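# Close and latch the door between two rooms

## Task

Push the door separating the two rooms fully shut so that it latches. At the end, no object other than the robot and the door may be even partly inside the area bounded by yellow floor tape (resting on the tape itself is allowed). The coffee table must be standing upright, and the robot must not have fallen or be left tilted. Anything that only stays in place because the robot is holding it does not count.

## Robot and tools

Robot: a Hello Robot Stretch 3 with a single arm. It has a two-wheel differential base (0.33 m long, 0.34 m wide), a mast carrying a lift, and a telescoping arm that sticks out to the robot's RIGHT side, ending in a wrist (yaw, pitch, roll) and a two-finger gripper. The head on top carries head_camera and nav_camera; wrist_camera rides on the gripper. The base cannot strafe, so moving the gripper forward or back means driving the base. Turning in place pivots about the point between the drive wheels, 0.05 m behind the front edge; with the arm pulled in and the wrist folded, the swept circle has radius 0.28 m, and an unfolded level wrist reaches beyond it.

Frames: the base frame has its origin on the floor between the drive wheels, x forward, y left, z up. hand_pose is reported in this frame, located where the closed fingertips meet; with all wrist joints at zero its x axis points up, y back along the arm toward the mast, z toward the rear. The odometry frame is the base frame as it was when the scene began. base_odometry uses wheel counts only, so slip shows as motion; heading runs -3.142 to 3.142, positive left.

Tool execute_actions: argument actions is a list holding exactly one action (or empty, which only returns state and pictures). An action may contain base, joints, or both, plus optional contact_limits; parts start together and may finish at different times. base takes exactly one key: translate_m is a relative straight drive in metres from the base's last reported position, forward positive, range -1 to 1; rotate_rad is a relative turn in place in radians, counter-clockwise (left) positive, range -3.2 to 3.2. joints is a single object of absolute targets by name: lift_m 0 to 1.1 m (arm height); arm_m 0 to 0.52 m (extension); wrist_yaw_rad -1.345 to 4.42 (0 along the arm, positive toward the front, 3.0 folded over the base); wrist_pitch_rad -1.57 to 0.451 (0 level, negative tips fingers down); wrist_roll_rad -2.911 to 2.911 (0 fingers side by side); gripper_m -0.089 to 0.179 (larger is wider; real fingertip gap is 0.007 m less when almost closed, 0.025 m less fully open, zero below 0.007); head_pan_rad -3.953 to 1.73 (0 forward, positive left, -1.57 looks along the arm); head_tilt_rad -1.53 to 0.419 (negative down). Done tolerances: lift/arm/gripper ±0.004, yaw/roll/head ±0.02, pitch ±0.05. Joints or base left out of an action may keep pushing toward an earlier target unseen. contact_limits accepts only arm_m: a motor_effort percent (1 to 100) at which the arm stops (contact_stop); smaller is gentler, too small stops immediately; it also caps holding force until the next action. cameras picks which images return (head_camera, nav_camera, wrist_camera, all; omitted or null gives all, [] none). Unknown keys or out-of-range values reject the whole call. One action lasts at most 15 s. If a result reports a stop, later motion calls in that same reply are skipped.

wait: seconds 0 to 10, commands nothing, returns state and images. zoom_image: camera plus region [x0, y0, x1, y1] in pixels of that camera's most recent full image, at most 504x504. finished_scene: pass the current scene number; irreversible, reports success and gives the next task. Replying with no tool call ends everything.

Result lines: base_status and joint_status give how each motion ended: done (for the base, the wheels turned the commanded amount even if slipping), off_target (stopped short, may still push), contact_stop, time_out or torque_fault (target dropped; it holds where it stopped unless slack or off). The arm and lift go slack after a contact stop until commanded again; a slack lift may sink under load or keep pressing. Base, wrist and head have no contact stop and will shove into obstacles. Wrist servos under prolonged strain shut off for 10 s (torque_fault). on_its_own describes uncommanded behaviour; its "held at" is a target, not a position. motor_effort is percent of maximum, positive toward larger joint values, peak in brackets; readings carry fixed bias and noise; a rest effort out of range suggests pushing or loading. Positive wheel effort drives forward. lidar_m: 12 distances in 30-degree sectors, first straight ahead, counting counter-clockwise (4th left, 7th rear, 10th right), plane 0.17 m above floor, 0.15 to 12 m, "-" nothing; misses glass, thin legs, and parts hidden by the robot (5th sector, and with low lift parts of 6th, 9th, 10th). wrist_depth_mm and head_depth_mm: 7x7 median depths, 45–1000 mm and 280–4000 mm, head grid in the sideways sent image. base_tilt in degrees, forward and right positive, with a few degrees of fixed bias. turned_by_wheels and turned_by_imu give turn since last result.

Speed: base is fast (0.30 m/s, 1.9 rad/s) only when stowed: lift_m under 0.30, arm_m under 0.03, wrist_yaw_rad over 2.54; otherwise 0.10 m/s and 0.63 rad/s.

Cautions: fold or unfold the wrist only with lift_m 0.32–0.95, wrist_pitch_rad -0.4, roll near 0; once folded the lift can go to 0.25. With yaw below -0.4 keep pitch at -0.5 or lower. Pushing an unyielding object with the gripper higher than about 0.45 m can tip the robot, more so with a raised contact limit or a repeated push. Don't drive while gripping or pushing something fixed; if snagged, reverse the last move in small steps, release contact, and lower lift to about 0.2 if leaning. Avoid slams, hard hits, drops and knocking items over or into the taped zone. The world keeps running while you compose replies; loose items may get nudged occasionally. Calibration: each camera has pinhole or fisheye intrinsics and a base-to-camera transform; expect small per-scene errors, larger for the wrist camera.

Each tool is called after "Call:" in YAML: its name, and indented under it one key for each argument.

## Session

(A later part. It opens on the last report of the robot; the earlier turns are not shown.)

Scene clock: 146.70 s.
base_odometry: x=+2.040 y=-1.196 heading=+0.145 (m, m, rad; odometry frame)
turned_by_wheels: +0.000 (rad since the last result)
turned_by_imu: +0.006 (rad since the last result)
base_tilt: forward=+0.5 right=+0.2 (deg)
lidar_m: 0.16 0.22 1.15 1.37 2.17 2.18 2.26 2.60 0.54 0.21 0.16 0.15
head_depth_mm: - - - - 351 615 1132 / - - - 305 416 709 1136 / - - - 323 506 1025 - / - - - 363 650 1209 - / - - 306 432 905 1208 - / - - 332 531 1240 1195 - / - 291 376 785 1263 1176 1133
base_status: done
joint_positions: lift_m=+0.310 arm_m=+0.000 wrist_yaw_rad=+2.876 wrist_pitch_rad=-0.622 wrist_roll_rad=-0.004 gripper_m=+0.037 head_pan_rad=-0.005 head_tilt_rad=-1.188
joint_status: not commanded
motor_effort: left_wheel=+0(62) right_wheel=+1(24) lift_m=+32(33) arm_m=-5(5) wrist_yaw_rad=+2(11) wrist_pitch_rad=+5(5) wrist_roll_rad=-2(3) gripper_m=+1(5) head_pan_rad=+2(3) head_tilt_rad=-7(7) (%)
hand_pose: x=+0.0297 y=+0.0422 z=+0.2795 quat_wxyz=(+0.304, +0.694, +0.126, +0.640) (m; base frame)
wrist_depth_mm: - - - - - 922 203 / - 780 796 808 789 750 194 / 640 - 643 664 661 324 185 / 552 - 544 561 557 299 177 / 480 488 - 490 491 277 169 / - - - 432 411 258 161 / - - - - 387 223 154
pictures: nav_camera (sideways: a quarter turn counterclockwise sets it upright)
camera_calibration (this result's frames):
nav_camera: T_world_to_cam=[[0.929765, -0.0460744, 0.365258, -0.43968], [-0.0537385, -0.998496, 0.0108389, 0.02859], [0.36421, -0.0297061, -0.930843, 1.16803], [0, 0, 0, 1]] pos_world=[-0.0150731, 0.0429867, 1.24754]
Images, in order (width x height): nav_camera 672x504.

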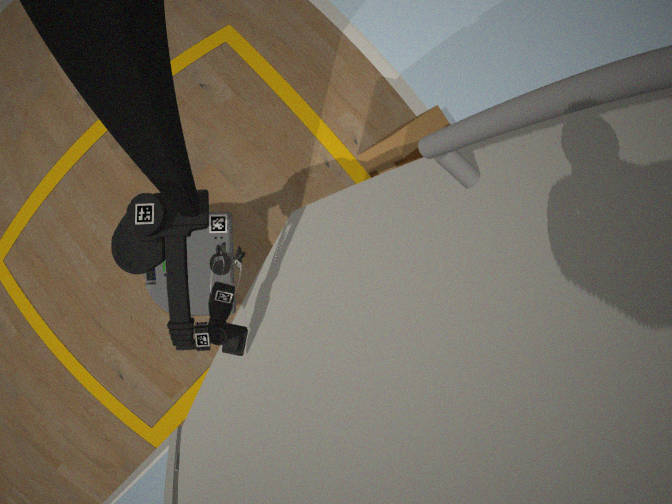

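Call:
execute_actions:
  actions:
    - {"base":{"rotate_rad":-0.8}}
  cameras: []

Call:
execute_actions:
  actions:
    - {"base":{"translate_m":0.36}}
  cameras: []

Call:
execute_actions:
  actions:
    - {"base":{"translate_m":-0.15}}
  cameras: ["nav_camera"]

Scene clock: 152.93 s.
base_odometry: x=+2.040 y=-1.196 heading=-0.655 (m, m, rad; odometry frame)
turned_by_wheels: -0.800 (rad since the last result)
turned_by_imu: -0.809 (rad since the last result)
base_tilt: forward=+0.5 right=+0.2 (deg)
lidar_m: 0.15 0.15 0.18 0.31 1.20 1.68 2.17 2.27 2.67 1.20 0.30 0.17
head_depth_mm: - - 307 452 1255 1211 1140 / - - 297 408 976 1217 1138 / - - - 373 792 1207 - / - - - 348 668 1216 - / - - - 331 577 1197 - / - - - 321 509 1168 - / - - - 308 455 1151 1129
base_status: done
joint_positions: lift_m=+0.310 arm_m=+0.000 wrist_yaw_rad=+2.876 wrist_pitch_rad=-0.622 wrist_roll_rad=-0.004 gripper_m=+0.037 head_pan_rad=-0.005 head_tilt_rad=-1.188
joint_status: not commanded
motor_effort: left_wheel=+2(9) right_wheel=-1(5) lift_m=+32(32) arm_m=-5(5) wrist_yaw_rad=+2(2) wrist_pitch_rad=+5(5) wrist_roll_rad=-2(2) gripper_m=+0(0) head_pan_rad=+1(2) head_tilt_rad=-6(7) (%)
hand_pose: x=+0.0297 y=+0.0422 z=+0.2795 quat_wxyz=(+0.304, +0.694, +0.126, +0.640) (m; base frame)
wrist_depth_mm: - 943 - 287 198 150 122 / - 785 785 322 214 160 127 / 639 - 646 368 234 170 134 / 549 - 556 434 256 183 142 / 481 492 - 474 257 197 150 / - - - 432 331 213 160 / - - - - 370 221 170
pictures: none
No camera images: the call's "cameras" was empty. Leave "cameras" out to get every camera's image.

Scene clock: 158.37 s.
base_odometry: x=+2.325 y=-1.415 heading=-0.655 (m, m, rad; odometry frame)
turned_by_wheels: +0.000 (rad since the last result)
turned_by_imu: -0.039 (rad since the last result)
base_tilt: forward=+0.5 right=+0.2 (deg)
lidar_m: - - 0.15 0.20 0.73 1.61 2.47 2.51 2.71 0.21 0.15 -
head_depth_mm: - - - - - 1183 1140 / - - - - - 537 1142 / - - - - - 499 - / - - - - - - - / - - - - - - - / - - - - - 1166 - / - - - - - 1162 1138
base_status: done
joint_positions: lift_m=+0.310 arm_m=+0.000 wrist_yaw_rad=+2.954 wrist_pitch_rad=-0.626 wrist_roll_rad=-0.006 gripper_m=+0.037 head_pan_rad=+0.003 head_tilt_rad=-1.198
joint_status: not commanded
on_its_own: wrist_yaw_rad is held at +2.940, not at its first target +2.880, by its stall guard, which is not easing now; right_wheel is at rest, and its effort (+19) is outside its rest range (-18 to +18)
motor_effort: left_wheel=+12(93) right_wheel=+19(48) lift_m=+25(32) arm_m=-2(5) wrist_yaw_rad=-10(29) wrist_pitch_rad=+6(8) wrist_roll_rad=-1(2) gripper_m=+7(13) head_pan_rad=-1(2) head_tilt_rad=+0(7) (%)
hand_pose: x=+0.0149 y=+0.0450 z=+0.2790 quat_wxyz=(+0.280, +0.688, +0.155, +0.652) (m; base frame)
wrist_depth_mm: 928 - 682 235 107 69 51 / 780 - 745 265 113 71 52 / 644 634 649 299 119 74 54 / 553 546 557 341 126 77 55 / 483 505 - - 123 79 56 / - - - - 126 82 58 / - - - - 170 84 60
pictures: none
No camera images: the call's "cameras" was empty. Leave "cameras" out to get every camera's image.

Scene clock: 161.10 s.
base_odometry: x=+2.206 y=-1.324 heading=-0.655 (m, m, rad; odometry frame)
turned_by_wheels: +0.000 (rad since the last result)
turned_by_imu: +0.000 (rad since the last result)
base_tilt: forward=+0.5 right=+0.2 (deg)
lidar_m: 0.20 0.21 0.28 0.70 1.18 1.61 2.31 2.38 2.71 0.82 0.29 0.21
head_depth_mm: - - 320 479 949 1207 1141 / - - 327 476 941 1218 1136 / - - 326 474 928 1218 - / - - 325 473 922 1215 - / - - 324 471 916 1214 - / - - 323 468 909 1195 - / - - 322 467 900 1180 1133
base_status: done
joint_positions: lift_m=+0.310 arm_m=+0.000 wrist_yaw_rad=+2.943 wrist_pitch_rad=-0.622 wrist_roll_rad=-0.006 gripper_m=+0.037 head_pan_rad=+0.003 head_tilt_rad=-1.198
joint_status: not commanded
on_its_own: wrist_yaw_rad is held at +2.940, not at its first target +2.880, by its stall guard, which is not easing now
motor_effort: left_wheel=+2(9) right_wheel=+0(15) lift_m=+25(25) arm_m=-3(2) wrist_yaw_rad=-2(11) wrist_pitch_rad=+5(7) wrist_roll_rad=-1(1) gripper_m=+0(7) head_pan_rad=-1(2) head_tilt_rad=-1(1) (%)
hand_pose: x=+0.0172 y=+0.0453 z=+0.2799 quat_wxyz=(+0.282, +0.689, +0.149, +0.651) (m; base frame)
wrist_depth_mm: 899 - 706 685 378 247 183 / 780 - 758 728 395 255 187 / 643 - 655 643 419 266 193 / 546 545 557 555 447 273 198 / 477 493 - - 403 285 203 / - - - - 413 295 209 / - - - - 386 288 215
pictures: nav_camera (sideways: a quarter turn counterclockwise sets it upright)
camera_calibration (this result's frames):
nav_camera: T_world_to_cam=[[0.933889, -0.0381022, 0.355528, -0.427032], [-0.0450745, -0.998919, 0.0113452, 0.0278781], [0.354711, -0.0266204, -0.934597, 1.17296], [0, 0, 0, 1]] pos_world=[-0.0160066, 0.042802, 1.24775]
Images, in order (width x height): nav_camera 672x504.

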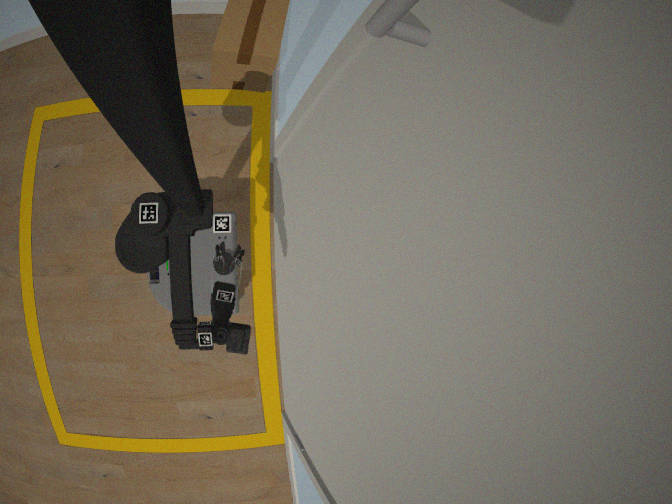

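Call:
finished_scene:
  scene: 1

The scene is finished: the task was done.


## Next scene

The same job, from a new start.

Call:
execute_actions:
  actions:
    - {"joints":{"lift_m":0.28,"head_tilt_rad":-0.7}}
  cameras: ["nav_camera"]

Scene clock: 3.47 s.
base_odometry: x=+0.000 y=+0.000 heading=+0.000 (m, m, rad; odometry frame)
turned_by_wheels: +0.000 (rad since the last result)
turned_by_imu: +0.000 (rad since the last result)
base_tilt: forward=+0.4 right=+0.2 (deg)
lidar_m: 0.86 0.74 0.72 0.75 1.02 1.36 2.56 1.71 1.77 1.17 0.86 0.83
head_depth_mm: 686 756 838 940 1070 1238 1209 / 718 794 883 998 1142 1302 1211 / 749 832 935 1065 1231 1354 1211 / 788 877 989 1136 1329 1385 1195 / 829 927 1060 1217 1451 1375 1199 / 871 980 1119 1267 1447 1375 1186 / 864 938 1012 1118 1230 1307 1189
base_status: not commanded
joint_positions: lift_m=+0.281 arm_m=-0.001 wrist_yaw_rad=+2.845 wrist_pitch_rad=-0.623 wrist_roll_rad=-0.007 gripper_m=+0.037 head_pan_rad=-0.007 head_tilt_rad=-0.691
joint_status: all done
motor_effort: left_wheel=+0(1) right_wheel=+1(0) lift_m=+13(21) arm_m=+0(0) wrist_yaw_rad=-1(0) wrist_pitch_rad=+4(4) wrist_roll_rad=+0(0) gripper_m=+1(0) head_pan_rad=-1(0) head_tilt_rad=-5(45) (%)
hand_pose: x=+0.0356 y=+0.0414 z=+0.2502 quat_wxyz=(+0.314, +0.695, +0.116, +0.636) (m; base frame)
wrist_depth_mm: - 817 764 721 688 647 624 / - 727 737 739 718 712 676 / 575 610 615 609 620 623 642 / 514 - 529 523 535 545 535 / 448 - - 457 470 462 473 / - - - 403 399 412 415 / - - - 365 363 367 368
pictures: nav_camera (sideways: a quarter turn counterclockwise sets it upright)
camera_calibration (this result's frames):
nav_camera: T_world_to_cam=[[0.643022, -0.0454344, 0.764498, -0.95807], [-0.0543533, -0.998429, -0.0136203, 0.0604378], [0.763916, -0.0327949, -0.644482, 0.793302], [0, 0, 0, 1]] pos_world=[0.0133288, 0.0428298, 1.24453]
Images, in order (width x height): nav_camera 672x504.

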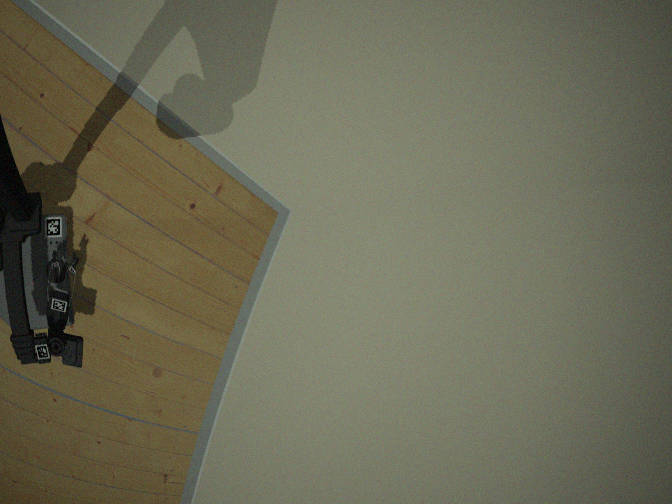

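Call:
execute_actions:
  actions:
    - {"base":{"rotate_rad":3.1}}
  cameras: ["nav_camera"]

Call:
execute_actions:
  actions:
    - {"base":{"translate_m":1},"joints":{"head_pan_rad":-0.9}}
  cameras: ["nav_camera"]

Scene clock: 10.03 s.
base_odometry: x=+0.000 y=+0.000 heading=+3.100 (m, m, rad; odometry frame)
turned_by_wheels: +3.100 (rad since the last result)
turned_by_imu: +3.123 (rad since the last result)
base_tilt: forward=+0.5 right=+0.1 (deg)
lidar_m: 2.69 1.72 1.78 1.23 0.87 0.83 0.85 0.75 0.72 0.74 0.98 1.36
head_depth_mm: 2447 2740 2390 1641 1650 1393 1209 / 2556 2867 2547 2006 1632 1390 1203 / 2723 2985 2555 1985 1647 1400 1205 / 2767 3049 2489 1971 1627 1384 1199 / 2930 3146 2515 1946 1619 1374 1191 / 2662 2960 2485 1977 1606 1367 1194 / 2333 2543 2484 1934 1607 1366 1189
base_status: done
joint_positions: lift_m=+0.281 arm_m=-0.001 wrist_yaw_rad=+2.845 wrist_pitch_rad=-0.623 wrist_roll_rad=-0.007 gripper_m=+0.037 head_pan_rad=-0.007 head_tilt_rad=-0.692
joint_status: not commanded
motor_effort: left_wheel=-1(12) right_wheel=+1(11) lift_m=+14(14) arm_m=-1(1) wrist_yaw_rad=+0(0) wrist_pitch_rad=+4(4) wrist_roll_rad=+0(0) gripper_m=+0(0) head_pan_rad=+0(0) head_tilt_rad=-5(5) (%)
hand_pose: x=+0.0356 y=+0.0414 z=+0.2502 quat_wxyz=(+0.314, +0.695, +0.116, +0.636) (m; base frame)
wrist_depth_mm: - 919 913 931 979 983 - / - 723 740 744 753 765 805 / 569 598 607 610 618 634 639 / 503 - 535 531 532 536 543 / 459 - - 457 461 467 472 / - - - 404 395 411 413 / - - - 367 365 367 372
pictures: nav_camera (sideways: a quarter turn counterclockwise sets it upright)
camera_calibration (this result's frames):
nav_camera: T_world_to_cam=[[0.64366, -0.0454386, 0.763962, -0.957374], [-0.0543646, -0.998429, -0.0135804, 0.0603859], [0.763379, -0.0327914, -0.645118, 0.794134], [0, 0, 0, 1]] pos_world=[0.013281, 0.0428301, 1.24453]
Images, in order (width x height): nav_camera 672x504.

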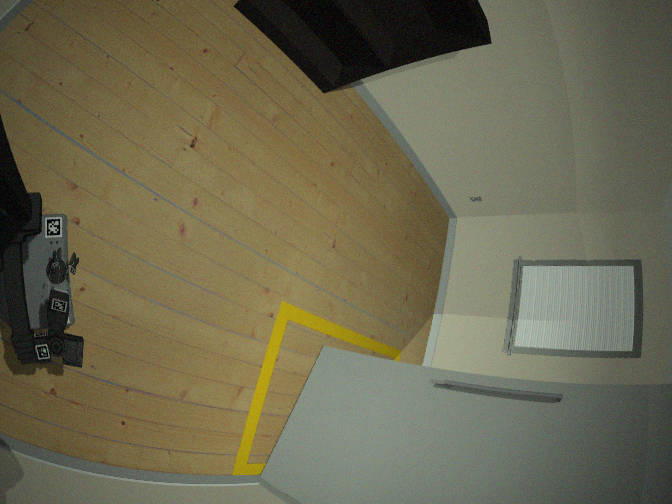

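Scene clock: 15.07 s.
base_odometry: x=-0.999 y=+0.042 heading=+3.100 (m, m, rad; odometry frame)
turned_by_wheels: +0.000 (rad since the last result)
turned_by_imu: +0.005 (rad since the last result)
base_tilt: forward=+0.4 right=+0.2 (deg)
lidar_m: 1.99 1.41 1.05 1.34 1.80 1.71 1.75 1.24 1.18 0.74 0.64 2.05
head_depth_mm: 523 597 704 820 988 1245 1212 / 534 597 665 771 951 1185 1211 / 1947 624 695 793 918 1139 1209 / 1957 2214 2145 1978 1630 1353 1196 / 1896 2078 2319 1964 1629 1376 1196 / 1815 2015 2226 1964 1622 1372 1185 / 1751 1923 2149 1953 1612 1360 1187
base_status: done
joint_positions: lift_m=+0.281 arm_m=-0.001 wrist_yaw_rad=+2.845 wrist_pitch_rad=-0.623 wrist_roll_rad=-0.007 gripper_m=+0.037 head_pan_rad=-0.893 head_tilt_rad=-0.692
joint_status: all done
motor_effort: left_wheel=-1(10) right_wheel=+2(9) lift_m=+14(15) arm_m=-1(1) wrist_yaw_rad=-1(1) wrist_pitch_rad=+4(4) wrist_roll_rad=+0(0) gripper_m=+0(0) head_pan_rad=-3(36) head_tilt_rad=-5(5) (%)
hand_pose: x=+0.0356 y=+0.0414 z=+0.2502 quat_wxyz=(+0.314, +0.695, +0.116, +0.636) (m; base frame)
wrist_depth_mm: - 905 929 934 961 952 - / - 729 724 742 766 752 786 / 570 593 621 615 618 633 641 / 507 - 532 525 532 531 544 / 456 - - 454 462 469 465 / - - - 400 397 410 415 / - - - 367 366 369 368
pictures: nav_camera (sideways: a quarter turn counterclockwise sets it upright)
camera_calibration (this result's frames):
nav_camera: T_world_to_cam=[[0.371869, -0.52785, 0.763602, -0.955247], [-0.808089, -0.588904, -0.0135536, 0.0649489], [0.456843, -0.612018, -0.645545, 0.796558], [0, 0, 0, 1]] pos_world=[0.0438093, 0.0215301, 1.24452]
Images, in order (width x height): nav_camera 672x504.

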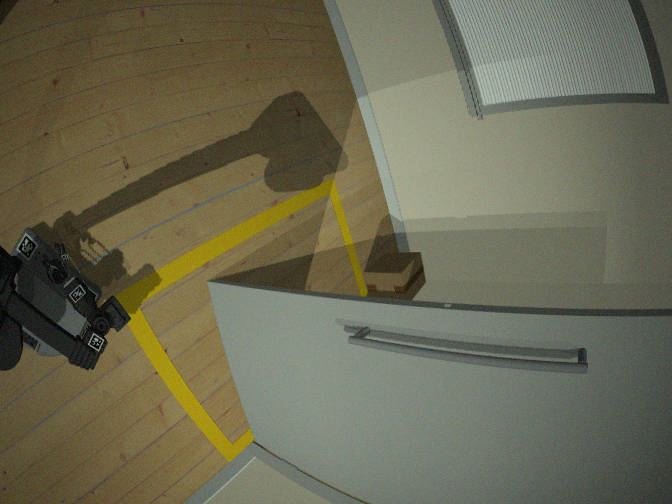

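Call:
execute_actions:
  actions:
    - {"base":{"rotate_rad":-1.3},"joints":{"head_pan_rad":0,"head_tilt_rad":-1.1,"lift_m":0.31}}
  cameras: []

Call:
execute_actions:
  actions:
    - {"base":{"translate_m":1}}
  cameras: []

Call:
execute_actions:
  actions:
    - {"base":{"translate_m":0.15}}
  cameras: []

Call:
execute_actions:
  actions:
    - {"base":{"rotate_rad":-0.75}}
  cameras: []

Call:
execute_actions:
  actions:
    - {"base":{"translate_m":0.33}}
  cameras: []

Call:
execute_actions:
  actions:
    - {"base":{"translate_m":-0.15}}
  cameras: ["nav_camera"]

Scene clock: 25.63 s.
base_odometry: x=-0.999 y=+0.042 heading=+1.800 (m, m, rad; odometry frame)
turned_by_wheels: -1.300 (rad since the last result)
turned_by_imu: -1.314 (rad since the last result)
base_tilt: forward=+0.5 right=+0.2 (deg)
lidar_m: 0.64 0.64 2.06 1.59 1.35 1.05 1.35 1.71 1.71 1.39 1.18 0.92
head_depth_mm: 976 1266 1546 1450 1312 1215 1109 / 885 1124 1508 1429 1311 1215 1142 / 815 1006 1329 1432 1305 1206 1134 / 753 917 1172 1405 1291 1196 1137 / 698 839 1043 1354 1285 1193 - / 627 771 959 1371 1285 1192 1123 / 618 1642 1535 1400 1282 1182 1097
base_status: done
joint_positions: lift_m=+0.309 arm_m=-0.001 wrist_yaw_rad=+2.845 wrist_pitch_rad=-0.623 wrist_roll_rad=-0.007 gripper_m=+0.037 head_pan_rad=-0.007 head_tilt_rad=-1.087
joint_status: all done
motor_effort: left_wheel=+2(12) right_wheel=-1(7) lift_m=+36(39) arm_m=-1(1) wrist_yaw_rad=+0(0) wrist_pitch_rad=+4(4) wrist_roll_rad=+0(0) gripper_m=+0(0) head_pan_rad=+2(36) head_tilt_rad=-7(37) (%)
hand_pose: x=+0.0356 y=+0.0414 z=+0.2791 quat_wxyz=(+0.314, +0.695, +0.116, +0.636) (m; base frame)
wrist_depth_mm: - 983 - - - - - / - 792 804 783 832 809 846 / 615 644 653 661 668 679 689 / 537 - 560 559 564 570 563 / 479 - - 487 500 495 504 / - - - 433 428 439 446 / - - - 390 392 396 396
pictures: none
No camera images: the call's "cameras" was empty. Leave "cameras" out to get every camera's image.

Scene clock: 36.87 s.
base_odometry: x=-1.226 y=+1.016 heading=+1.800 (m, m, rad; odometry frame)
turned_by_wheels: +0.000 (rad since the last result)
turned_by_imu: +0.009 (rad since the last result)
base_tilt: forward=+0.5 right=+0.2 (deg)
lidar_m: - - 0.15 1.56 2.07 1.93 2.33 2.40 0.94 0.35 0.15 -
head_depth_mm: - - - - - 435 1114 / - - - - - 468 1136 / - - - - - 453 1138 / - - - - - 441 1139 / - - - - - 430 - / - - - - - 420 1108 / - - - - - 413 1084
base_status: done
joint_positions: lift_m=+0.309 arm_m=-0.001 wrist_yaw_rad=+2.848 wrist_pitch_rad=-0.625 wrist_roll_rad=-0.007 gripper_m=+0.037 head_pan_rad=-0.006 head_tilt_rad=-1.089
joint_status: not commanded
motor_effort: left_wheel=+0(67) right_wheel=+0(7) lift_m=+36(37) arm_m=-1(1) wrist_yaw_rad=-2(13) wrist_pitch_rad=+5(4) wrist_roll_rad=+0(0) gripper_m=+1(6) head_pan_rad=+2(3) head_tilt_rad=-4(7) (%)
hand_pose: x=+0.0348 y=+0.0412 z=+0.2786 quat_wxyz=(+0.314, +0.695, +0.118, +0.636) (m; base frame)
wrist_depth_mm: - 967 - 234 130 90 68 / - 778 788 265 138 94 71 / 621 643 649 299 148 98 73 / 540 - 556 349 158 102 76 / 480 - - 422 153 107 78 / - - - 392 189 112 81 / - - - 383 208 113 84
pictures: none
No camera images: the call's "cameras" was empty. Leave "cameras" out to get every camera's image.

Scene clock: 39.53 s.
base_odometry: x=-1.260 y=+1.162 heading=+1.800 (m, m, rad; odometry frame)
turned_by_wheels: +0.000 (rad since the last result)
turned_by_imu: -0.003 (rad since the last result)
base_tilt: forward=+0.4 right=+0.2 (deg)
lidar_m: - 0.15 0.23 1.44 2.19 2.07 2.45 2.50 0.73 0.21 0.15 -
head_depth_mm: - - - - - 355 1064 / - - - - - 381 835 / - - - - - 417 1071 / - - - - - 500 1133 / - - - - 321 620 - / - - - - 338 822 1116 / - - - - 362 1141 1092
base_status: done
joint_positions: lift_m=+0.309 arm_m=-0.001 wrist_yaw_rad=+2.847 wrist_pitch_rad=-0.627 wrist_roll_rad=-0.007 gripper_m=+0.037 head_pan_rad=-0.006 head_tilt_rad=-1.089
joint_status: not commanded
motor_effort: left_wheel=+0(20) right_wheel=+0(30) lift_m=+35(36) arm_m=-1(1) wrist_yaw_rad=-2(26) wrist_pitch_rad=+5(9) wrist_roll_rad=+0(0) gripper_m=+0(12) head_pan_rad=+2(2) head_tilt_rad=-7(6) (%)
hand_pose: x=+0.0349 y=+0.0409 z=+0.2784 quat_wxyz=(+0.314, +0.695, +0.118, +0.636) (m; base frame)
wrist_depth_mm: - 967 963 - 265 141 95 / - 780 785 782 265 141 96 / 609 657 651 662 266 141 95 / 536 - 556 559 266 141 95 / 474 - - 492 235 140 95 / - - - 428 267 140 96 / - - - 387 266 132 96
pictures: none
No camera images: the call's "cameras" was empty. Leave "cameras" out to get every camera's image.

Scene clock: 42.33 s.
base_odometry: x=-1.260 y=+1.162 heading=+1.050 (m, m, rad; odometry frame)
turned_by_wheels: -0.750 (rad since the last result)
turned_by_imu: -0.757 (rad since the last result)
base_tilt: forward=+0.4 right=+0.2 (deg)
lidar_m: 0.15 - 0.15 0.19 1.32 1.81 2.18 2.07 2.59 1.30 0.35 0.16
head_depth_mm: - - - 349 760 1209 1126 / - - - 319 537 1193 1140 / - - - - 415 1159 1140 / - - - - 354 846 1146 / - - - - 323 581 - / - - - - 295 441 1046 / - - - - - 361 972
base_status: done
joint_positions: lift_m=+0.309 arm_m=-0.001 wrist_yaw_rad=+2.847 wrist_pitch_rad=-0.627 wrist_roll_rad=-0.007 gripper_m=+0.037 head_pan_rad=-0.006 head_tilt_rad=-1.089
joint_status: not commanded
motor_effort: left_wheel=+2(50) right_wheel=-1(5) lift_m=+35(35) arm_m=-1(1) wrist_yaw_rad=-3(2) wrist_pitch_rad=+5(5) wrist_roll_rad=+0(0) gripper_m=+0(0) head_pan_rad=+2(2) head_tilt_rad=-5(5) (%)
hand_pose: x=+0.0349 y=+0.0409 z=+0.2784 quat_wxyz=(+0.314, +0.695, +0.118, +0.636) (m; base frame)
wrist_depth_mm: - 968 262 184 143 116 98 / - 776 310 207 156 125 104 / 612 631 383 240 172 135 111 / 537 - 522 281 193 147 119 / 477 - - 337 206 162 129 / - - - 381 265 180 140 / - - - 389 309 194 154
pictures: none
No camera images: the call's "cameras" was empty. Leave "cameras" out to get every camera's image.

Scene clock: 47.07 s.
base_odometry: x=-1.096 y=+1.448 heading=+1.050 (m, m, rad; odometry frame)
turned_by_wheels: +0.000 (rad since the last result)
turned_by_imu: -0.022 (rad since the last result)
base_tilt: forward=+0.6 right=+0.2 (deg)
lidar_m: - - 0.15 0.20 0.78 1.77 2.47 2.34 2.61 0.22 0.15 -
head_depth_mm: - - - - - 409 1119 / - - - - - - 1112 / - - - - - - - / - - - - - - - / - - - - - - - / - - - - - - 1087 / - - - - - - 1086
base_status: done
joint_positions: lift_m=+0.310 arm_m=-0.001 wrist_yaw_rad=+2.938 wrist_pitch_rad=-0.642 wrist_roll_rad=-0.006 gripper_m=+0.036 head_pan_rad=+0.000 head_tilt_rad=-1.111
joint_status: not commanded
on_its_own: wrist_yaw_rad is held at +2.914, not at its first target +2.845, by its stall guard, which is still easing; left_wheel is at rest, and its effort (+29) is outside its rest range (-18 to +18)
motor_effort: left_wheel=+29(61) right_wheel=+10(21) lift_m=+30(35) arm_m=-1(1) wrist_yaw_rad=-17(36) wrist_pitch_rad=+9(10) wrist_roll_rad=-1(1) gripper_m=+9(15) head_pan_rad=+0(3) head_tilt_rad=+6(6) (%)
hand_pose: x=+0.0173 y=+0.0427 z=+0.2757 quat_wxyz=(+0.290, +0.688, +0.155, +0.647) (m; base frame)
wrist_depth_mm: 897 700 768 216 103 67 50 / 744 - 750 242 109 70 51 / 611 - 636 272 114 72 53 / 537 536 562 305 121 75 54 / 475 - - - 120 78 56 / - - - - 122 81 57 / - - - - 165 83 59
pictures: none
No camera images: the call's "cameras" was empty. Leave "cameras" out to get every camera's image.

Scene clock: 49.90 s.
base_odometry: x=-1.171 y=+1.318 heading=+1.050 (m, m, rad; odometry frame)
turned_by_wheels: +0.000 (rad since the last result)
turned_by_imu: +0.000 (rad since the last result)
base_tilt: forward=+0.5 right=+0.1 (deg)
lidar_m: 0.20 0.21 0.28 0.75 1.30 1.76 2.32 2.20 2.61 0.84 0.29 0.21
head_depth_mm: - - 294 372 592 1184 1114 / - - 292 369 587 1181 1117 / - - 291 367 581 1155 - / - - 295 364 573 1152 - / - - 294 361 566 1149 - / - - 292 359 562 1144 1114 / - - 289 356 553 1144 1095
base_status: done
joint_positions: lift_m=+0.310 arm_m=-0.001 wrist_yaw_rad=+2.917 wrist_pitch_rad=-0.627 wrist_roll_rad=-0.006 gripper_m=+0.037 head_pan_rad=+0.000 head_tilt_rad=-1.100
joint_status: not commanded
on_its_own: wrist_yaw_rad is held at +2.914, not at its first target +2.845, by its stall guard, which is not easing now
motor_effort: left_wheel=+1(21) right_wheel=+0(8) lift_m=+30(30) arm_m=-1(1) wrist_yaw_rad=-3(17) wrist_pitch_rad=+5(9) wrist_roll_rad=-1(1) gripper_m=+0(9) head_pan_rad=+0(1) head_tilt_rad=+0(6) (%)
hand_pose: x=+0.0219 y=+0.0443 z=+0.2786 quat_wxyz=(+0.292, +0.691, +0.142, +0.646) (m; base frame)
wrist_depth_mm: - 867 729 707 358 237 177 / 754 - 772 725 377 245 184 / 632 - 644 633 400 256 189 / 538 533 557 559 423 265 193 / 476 - - 490 405 274 199 / - - - - 411 289 206 / - - - - 390 284 211
pictures: nav_camera (sideways: a quarter turn counterclockwise sets it upright)
camera_calibration (this result's frames):
nav_camera: T_world_to_cam=[[0.894184, -0.0409832, 0.445819, -0.54439], [-0.0490262, -0.998776, 0.00651718, 0.0341867], [0.445006, -0.0276844, -0.895099, 1.12111], [0, 0, 0, 1]] pos_world=[-0.0104394, 0.0428713, 1.24598]
Images, in order (width x height): nav_camera 672x504.

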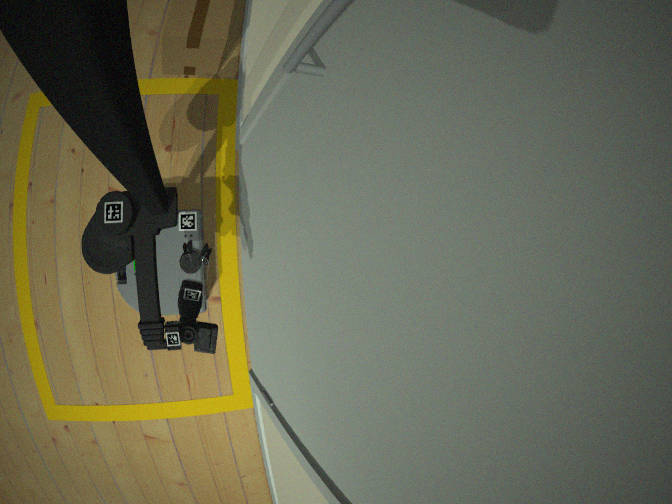

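Call:
finished_scene:
  scene: 2

The scene is finished: the task was done.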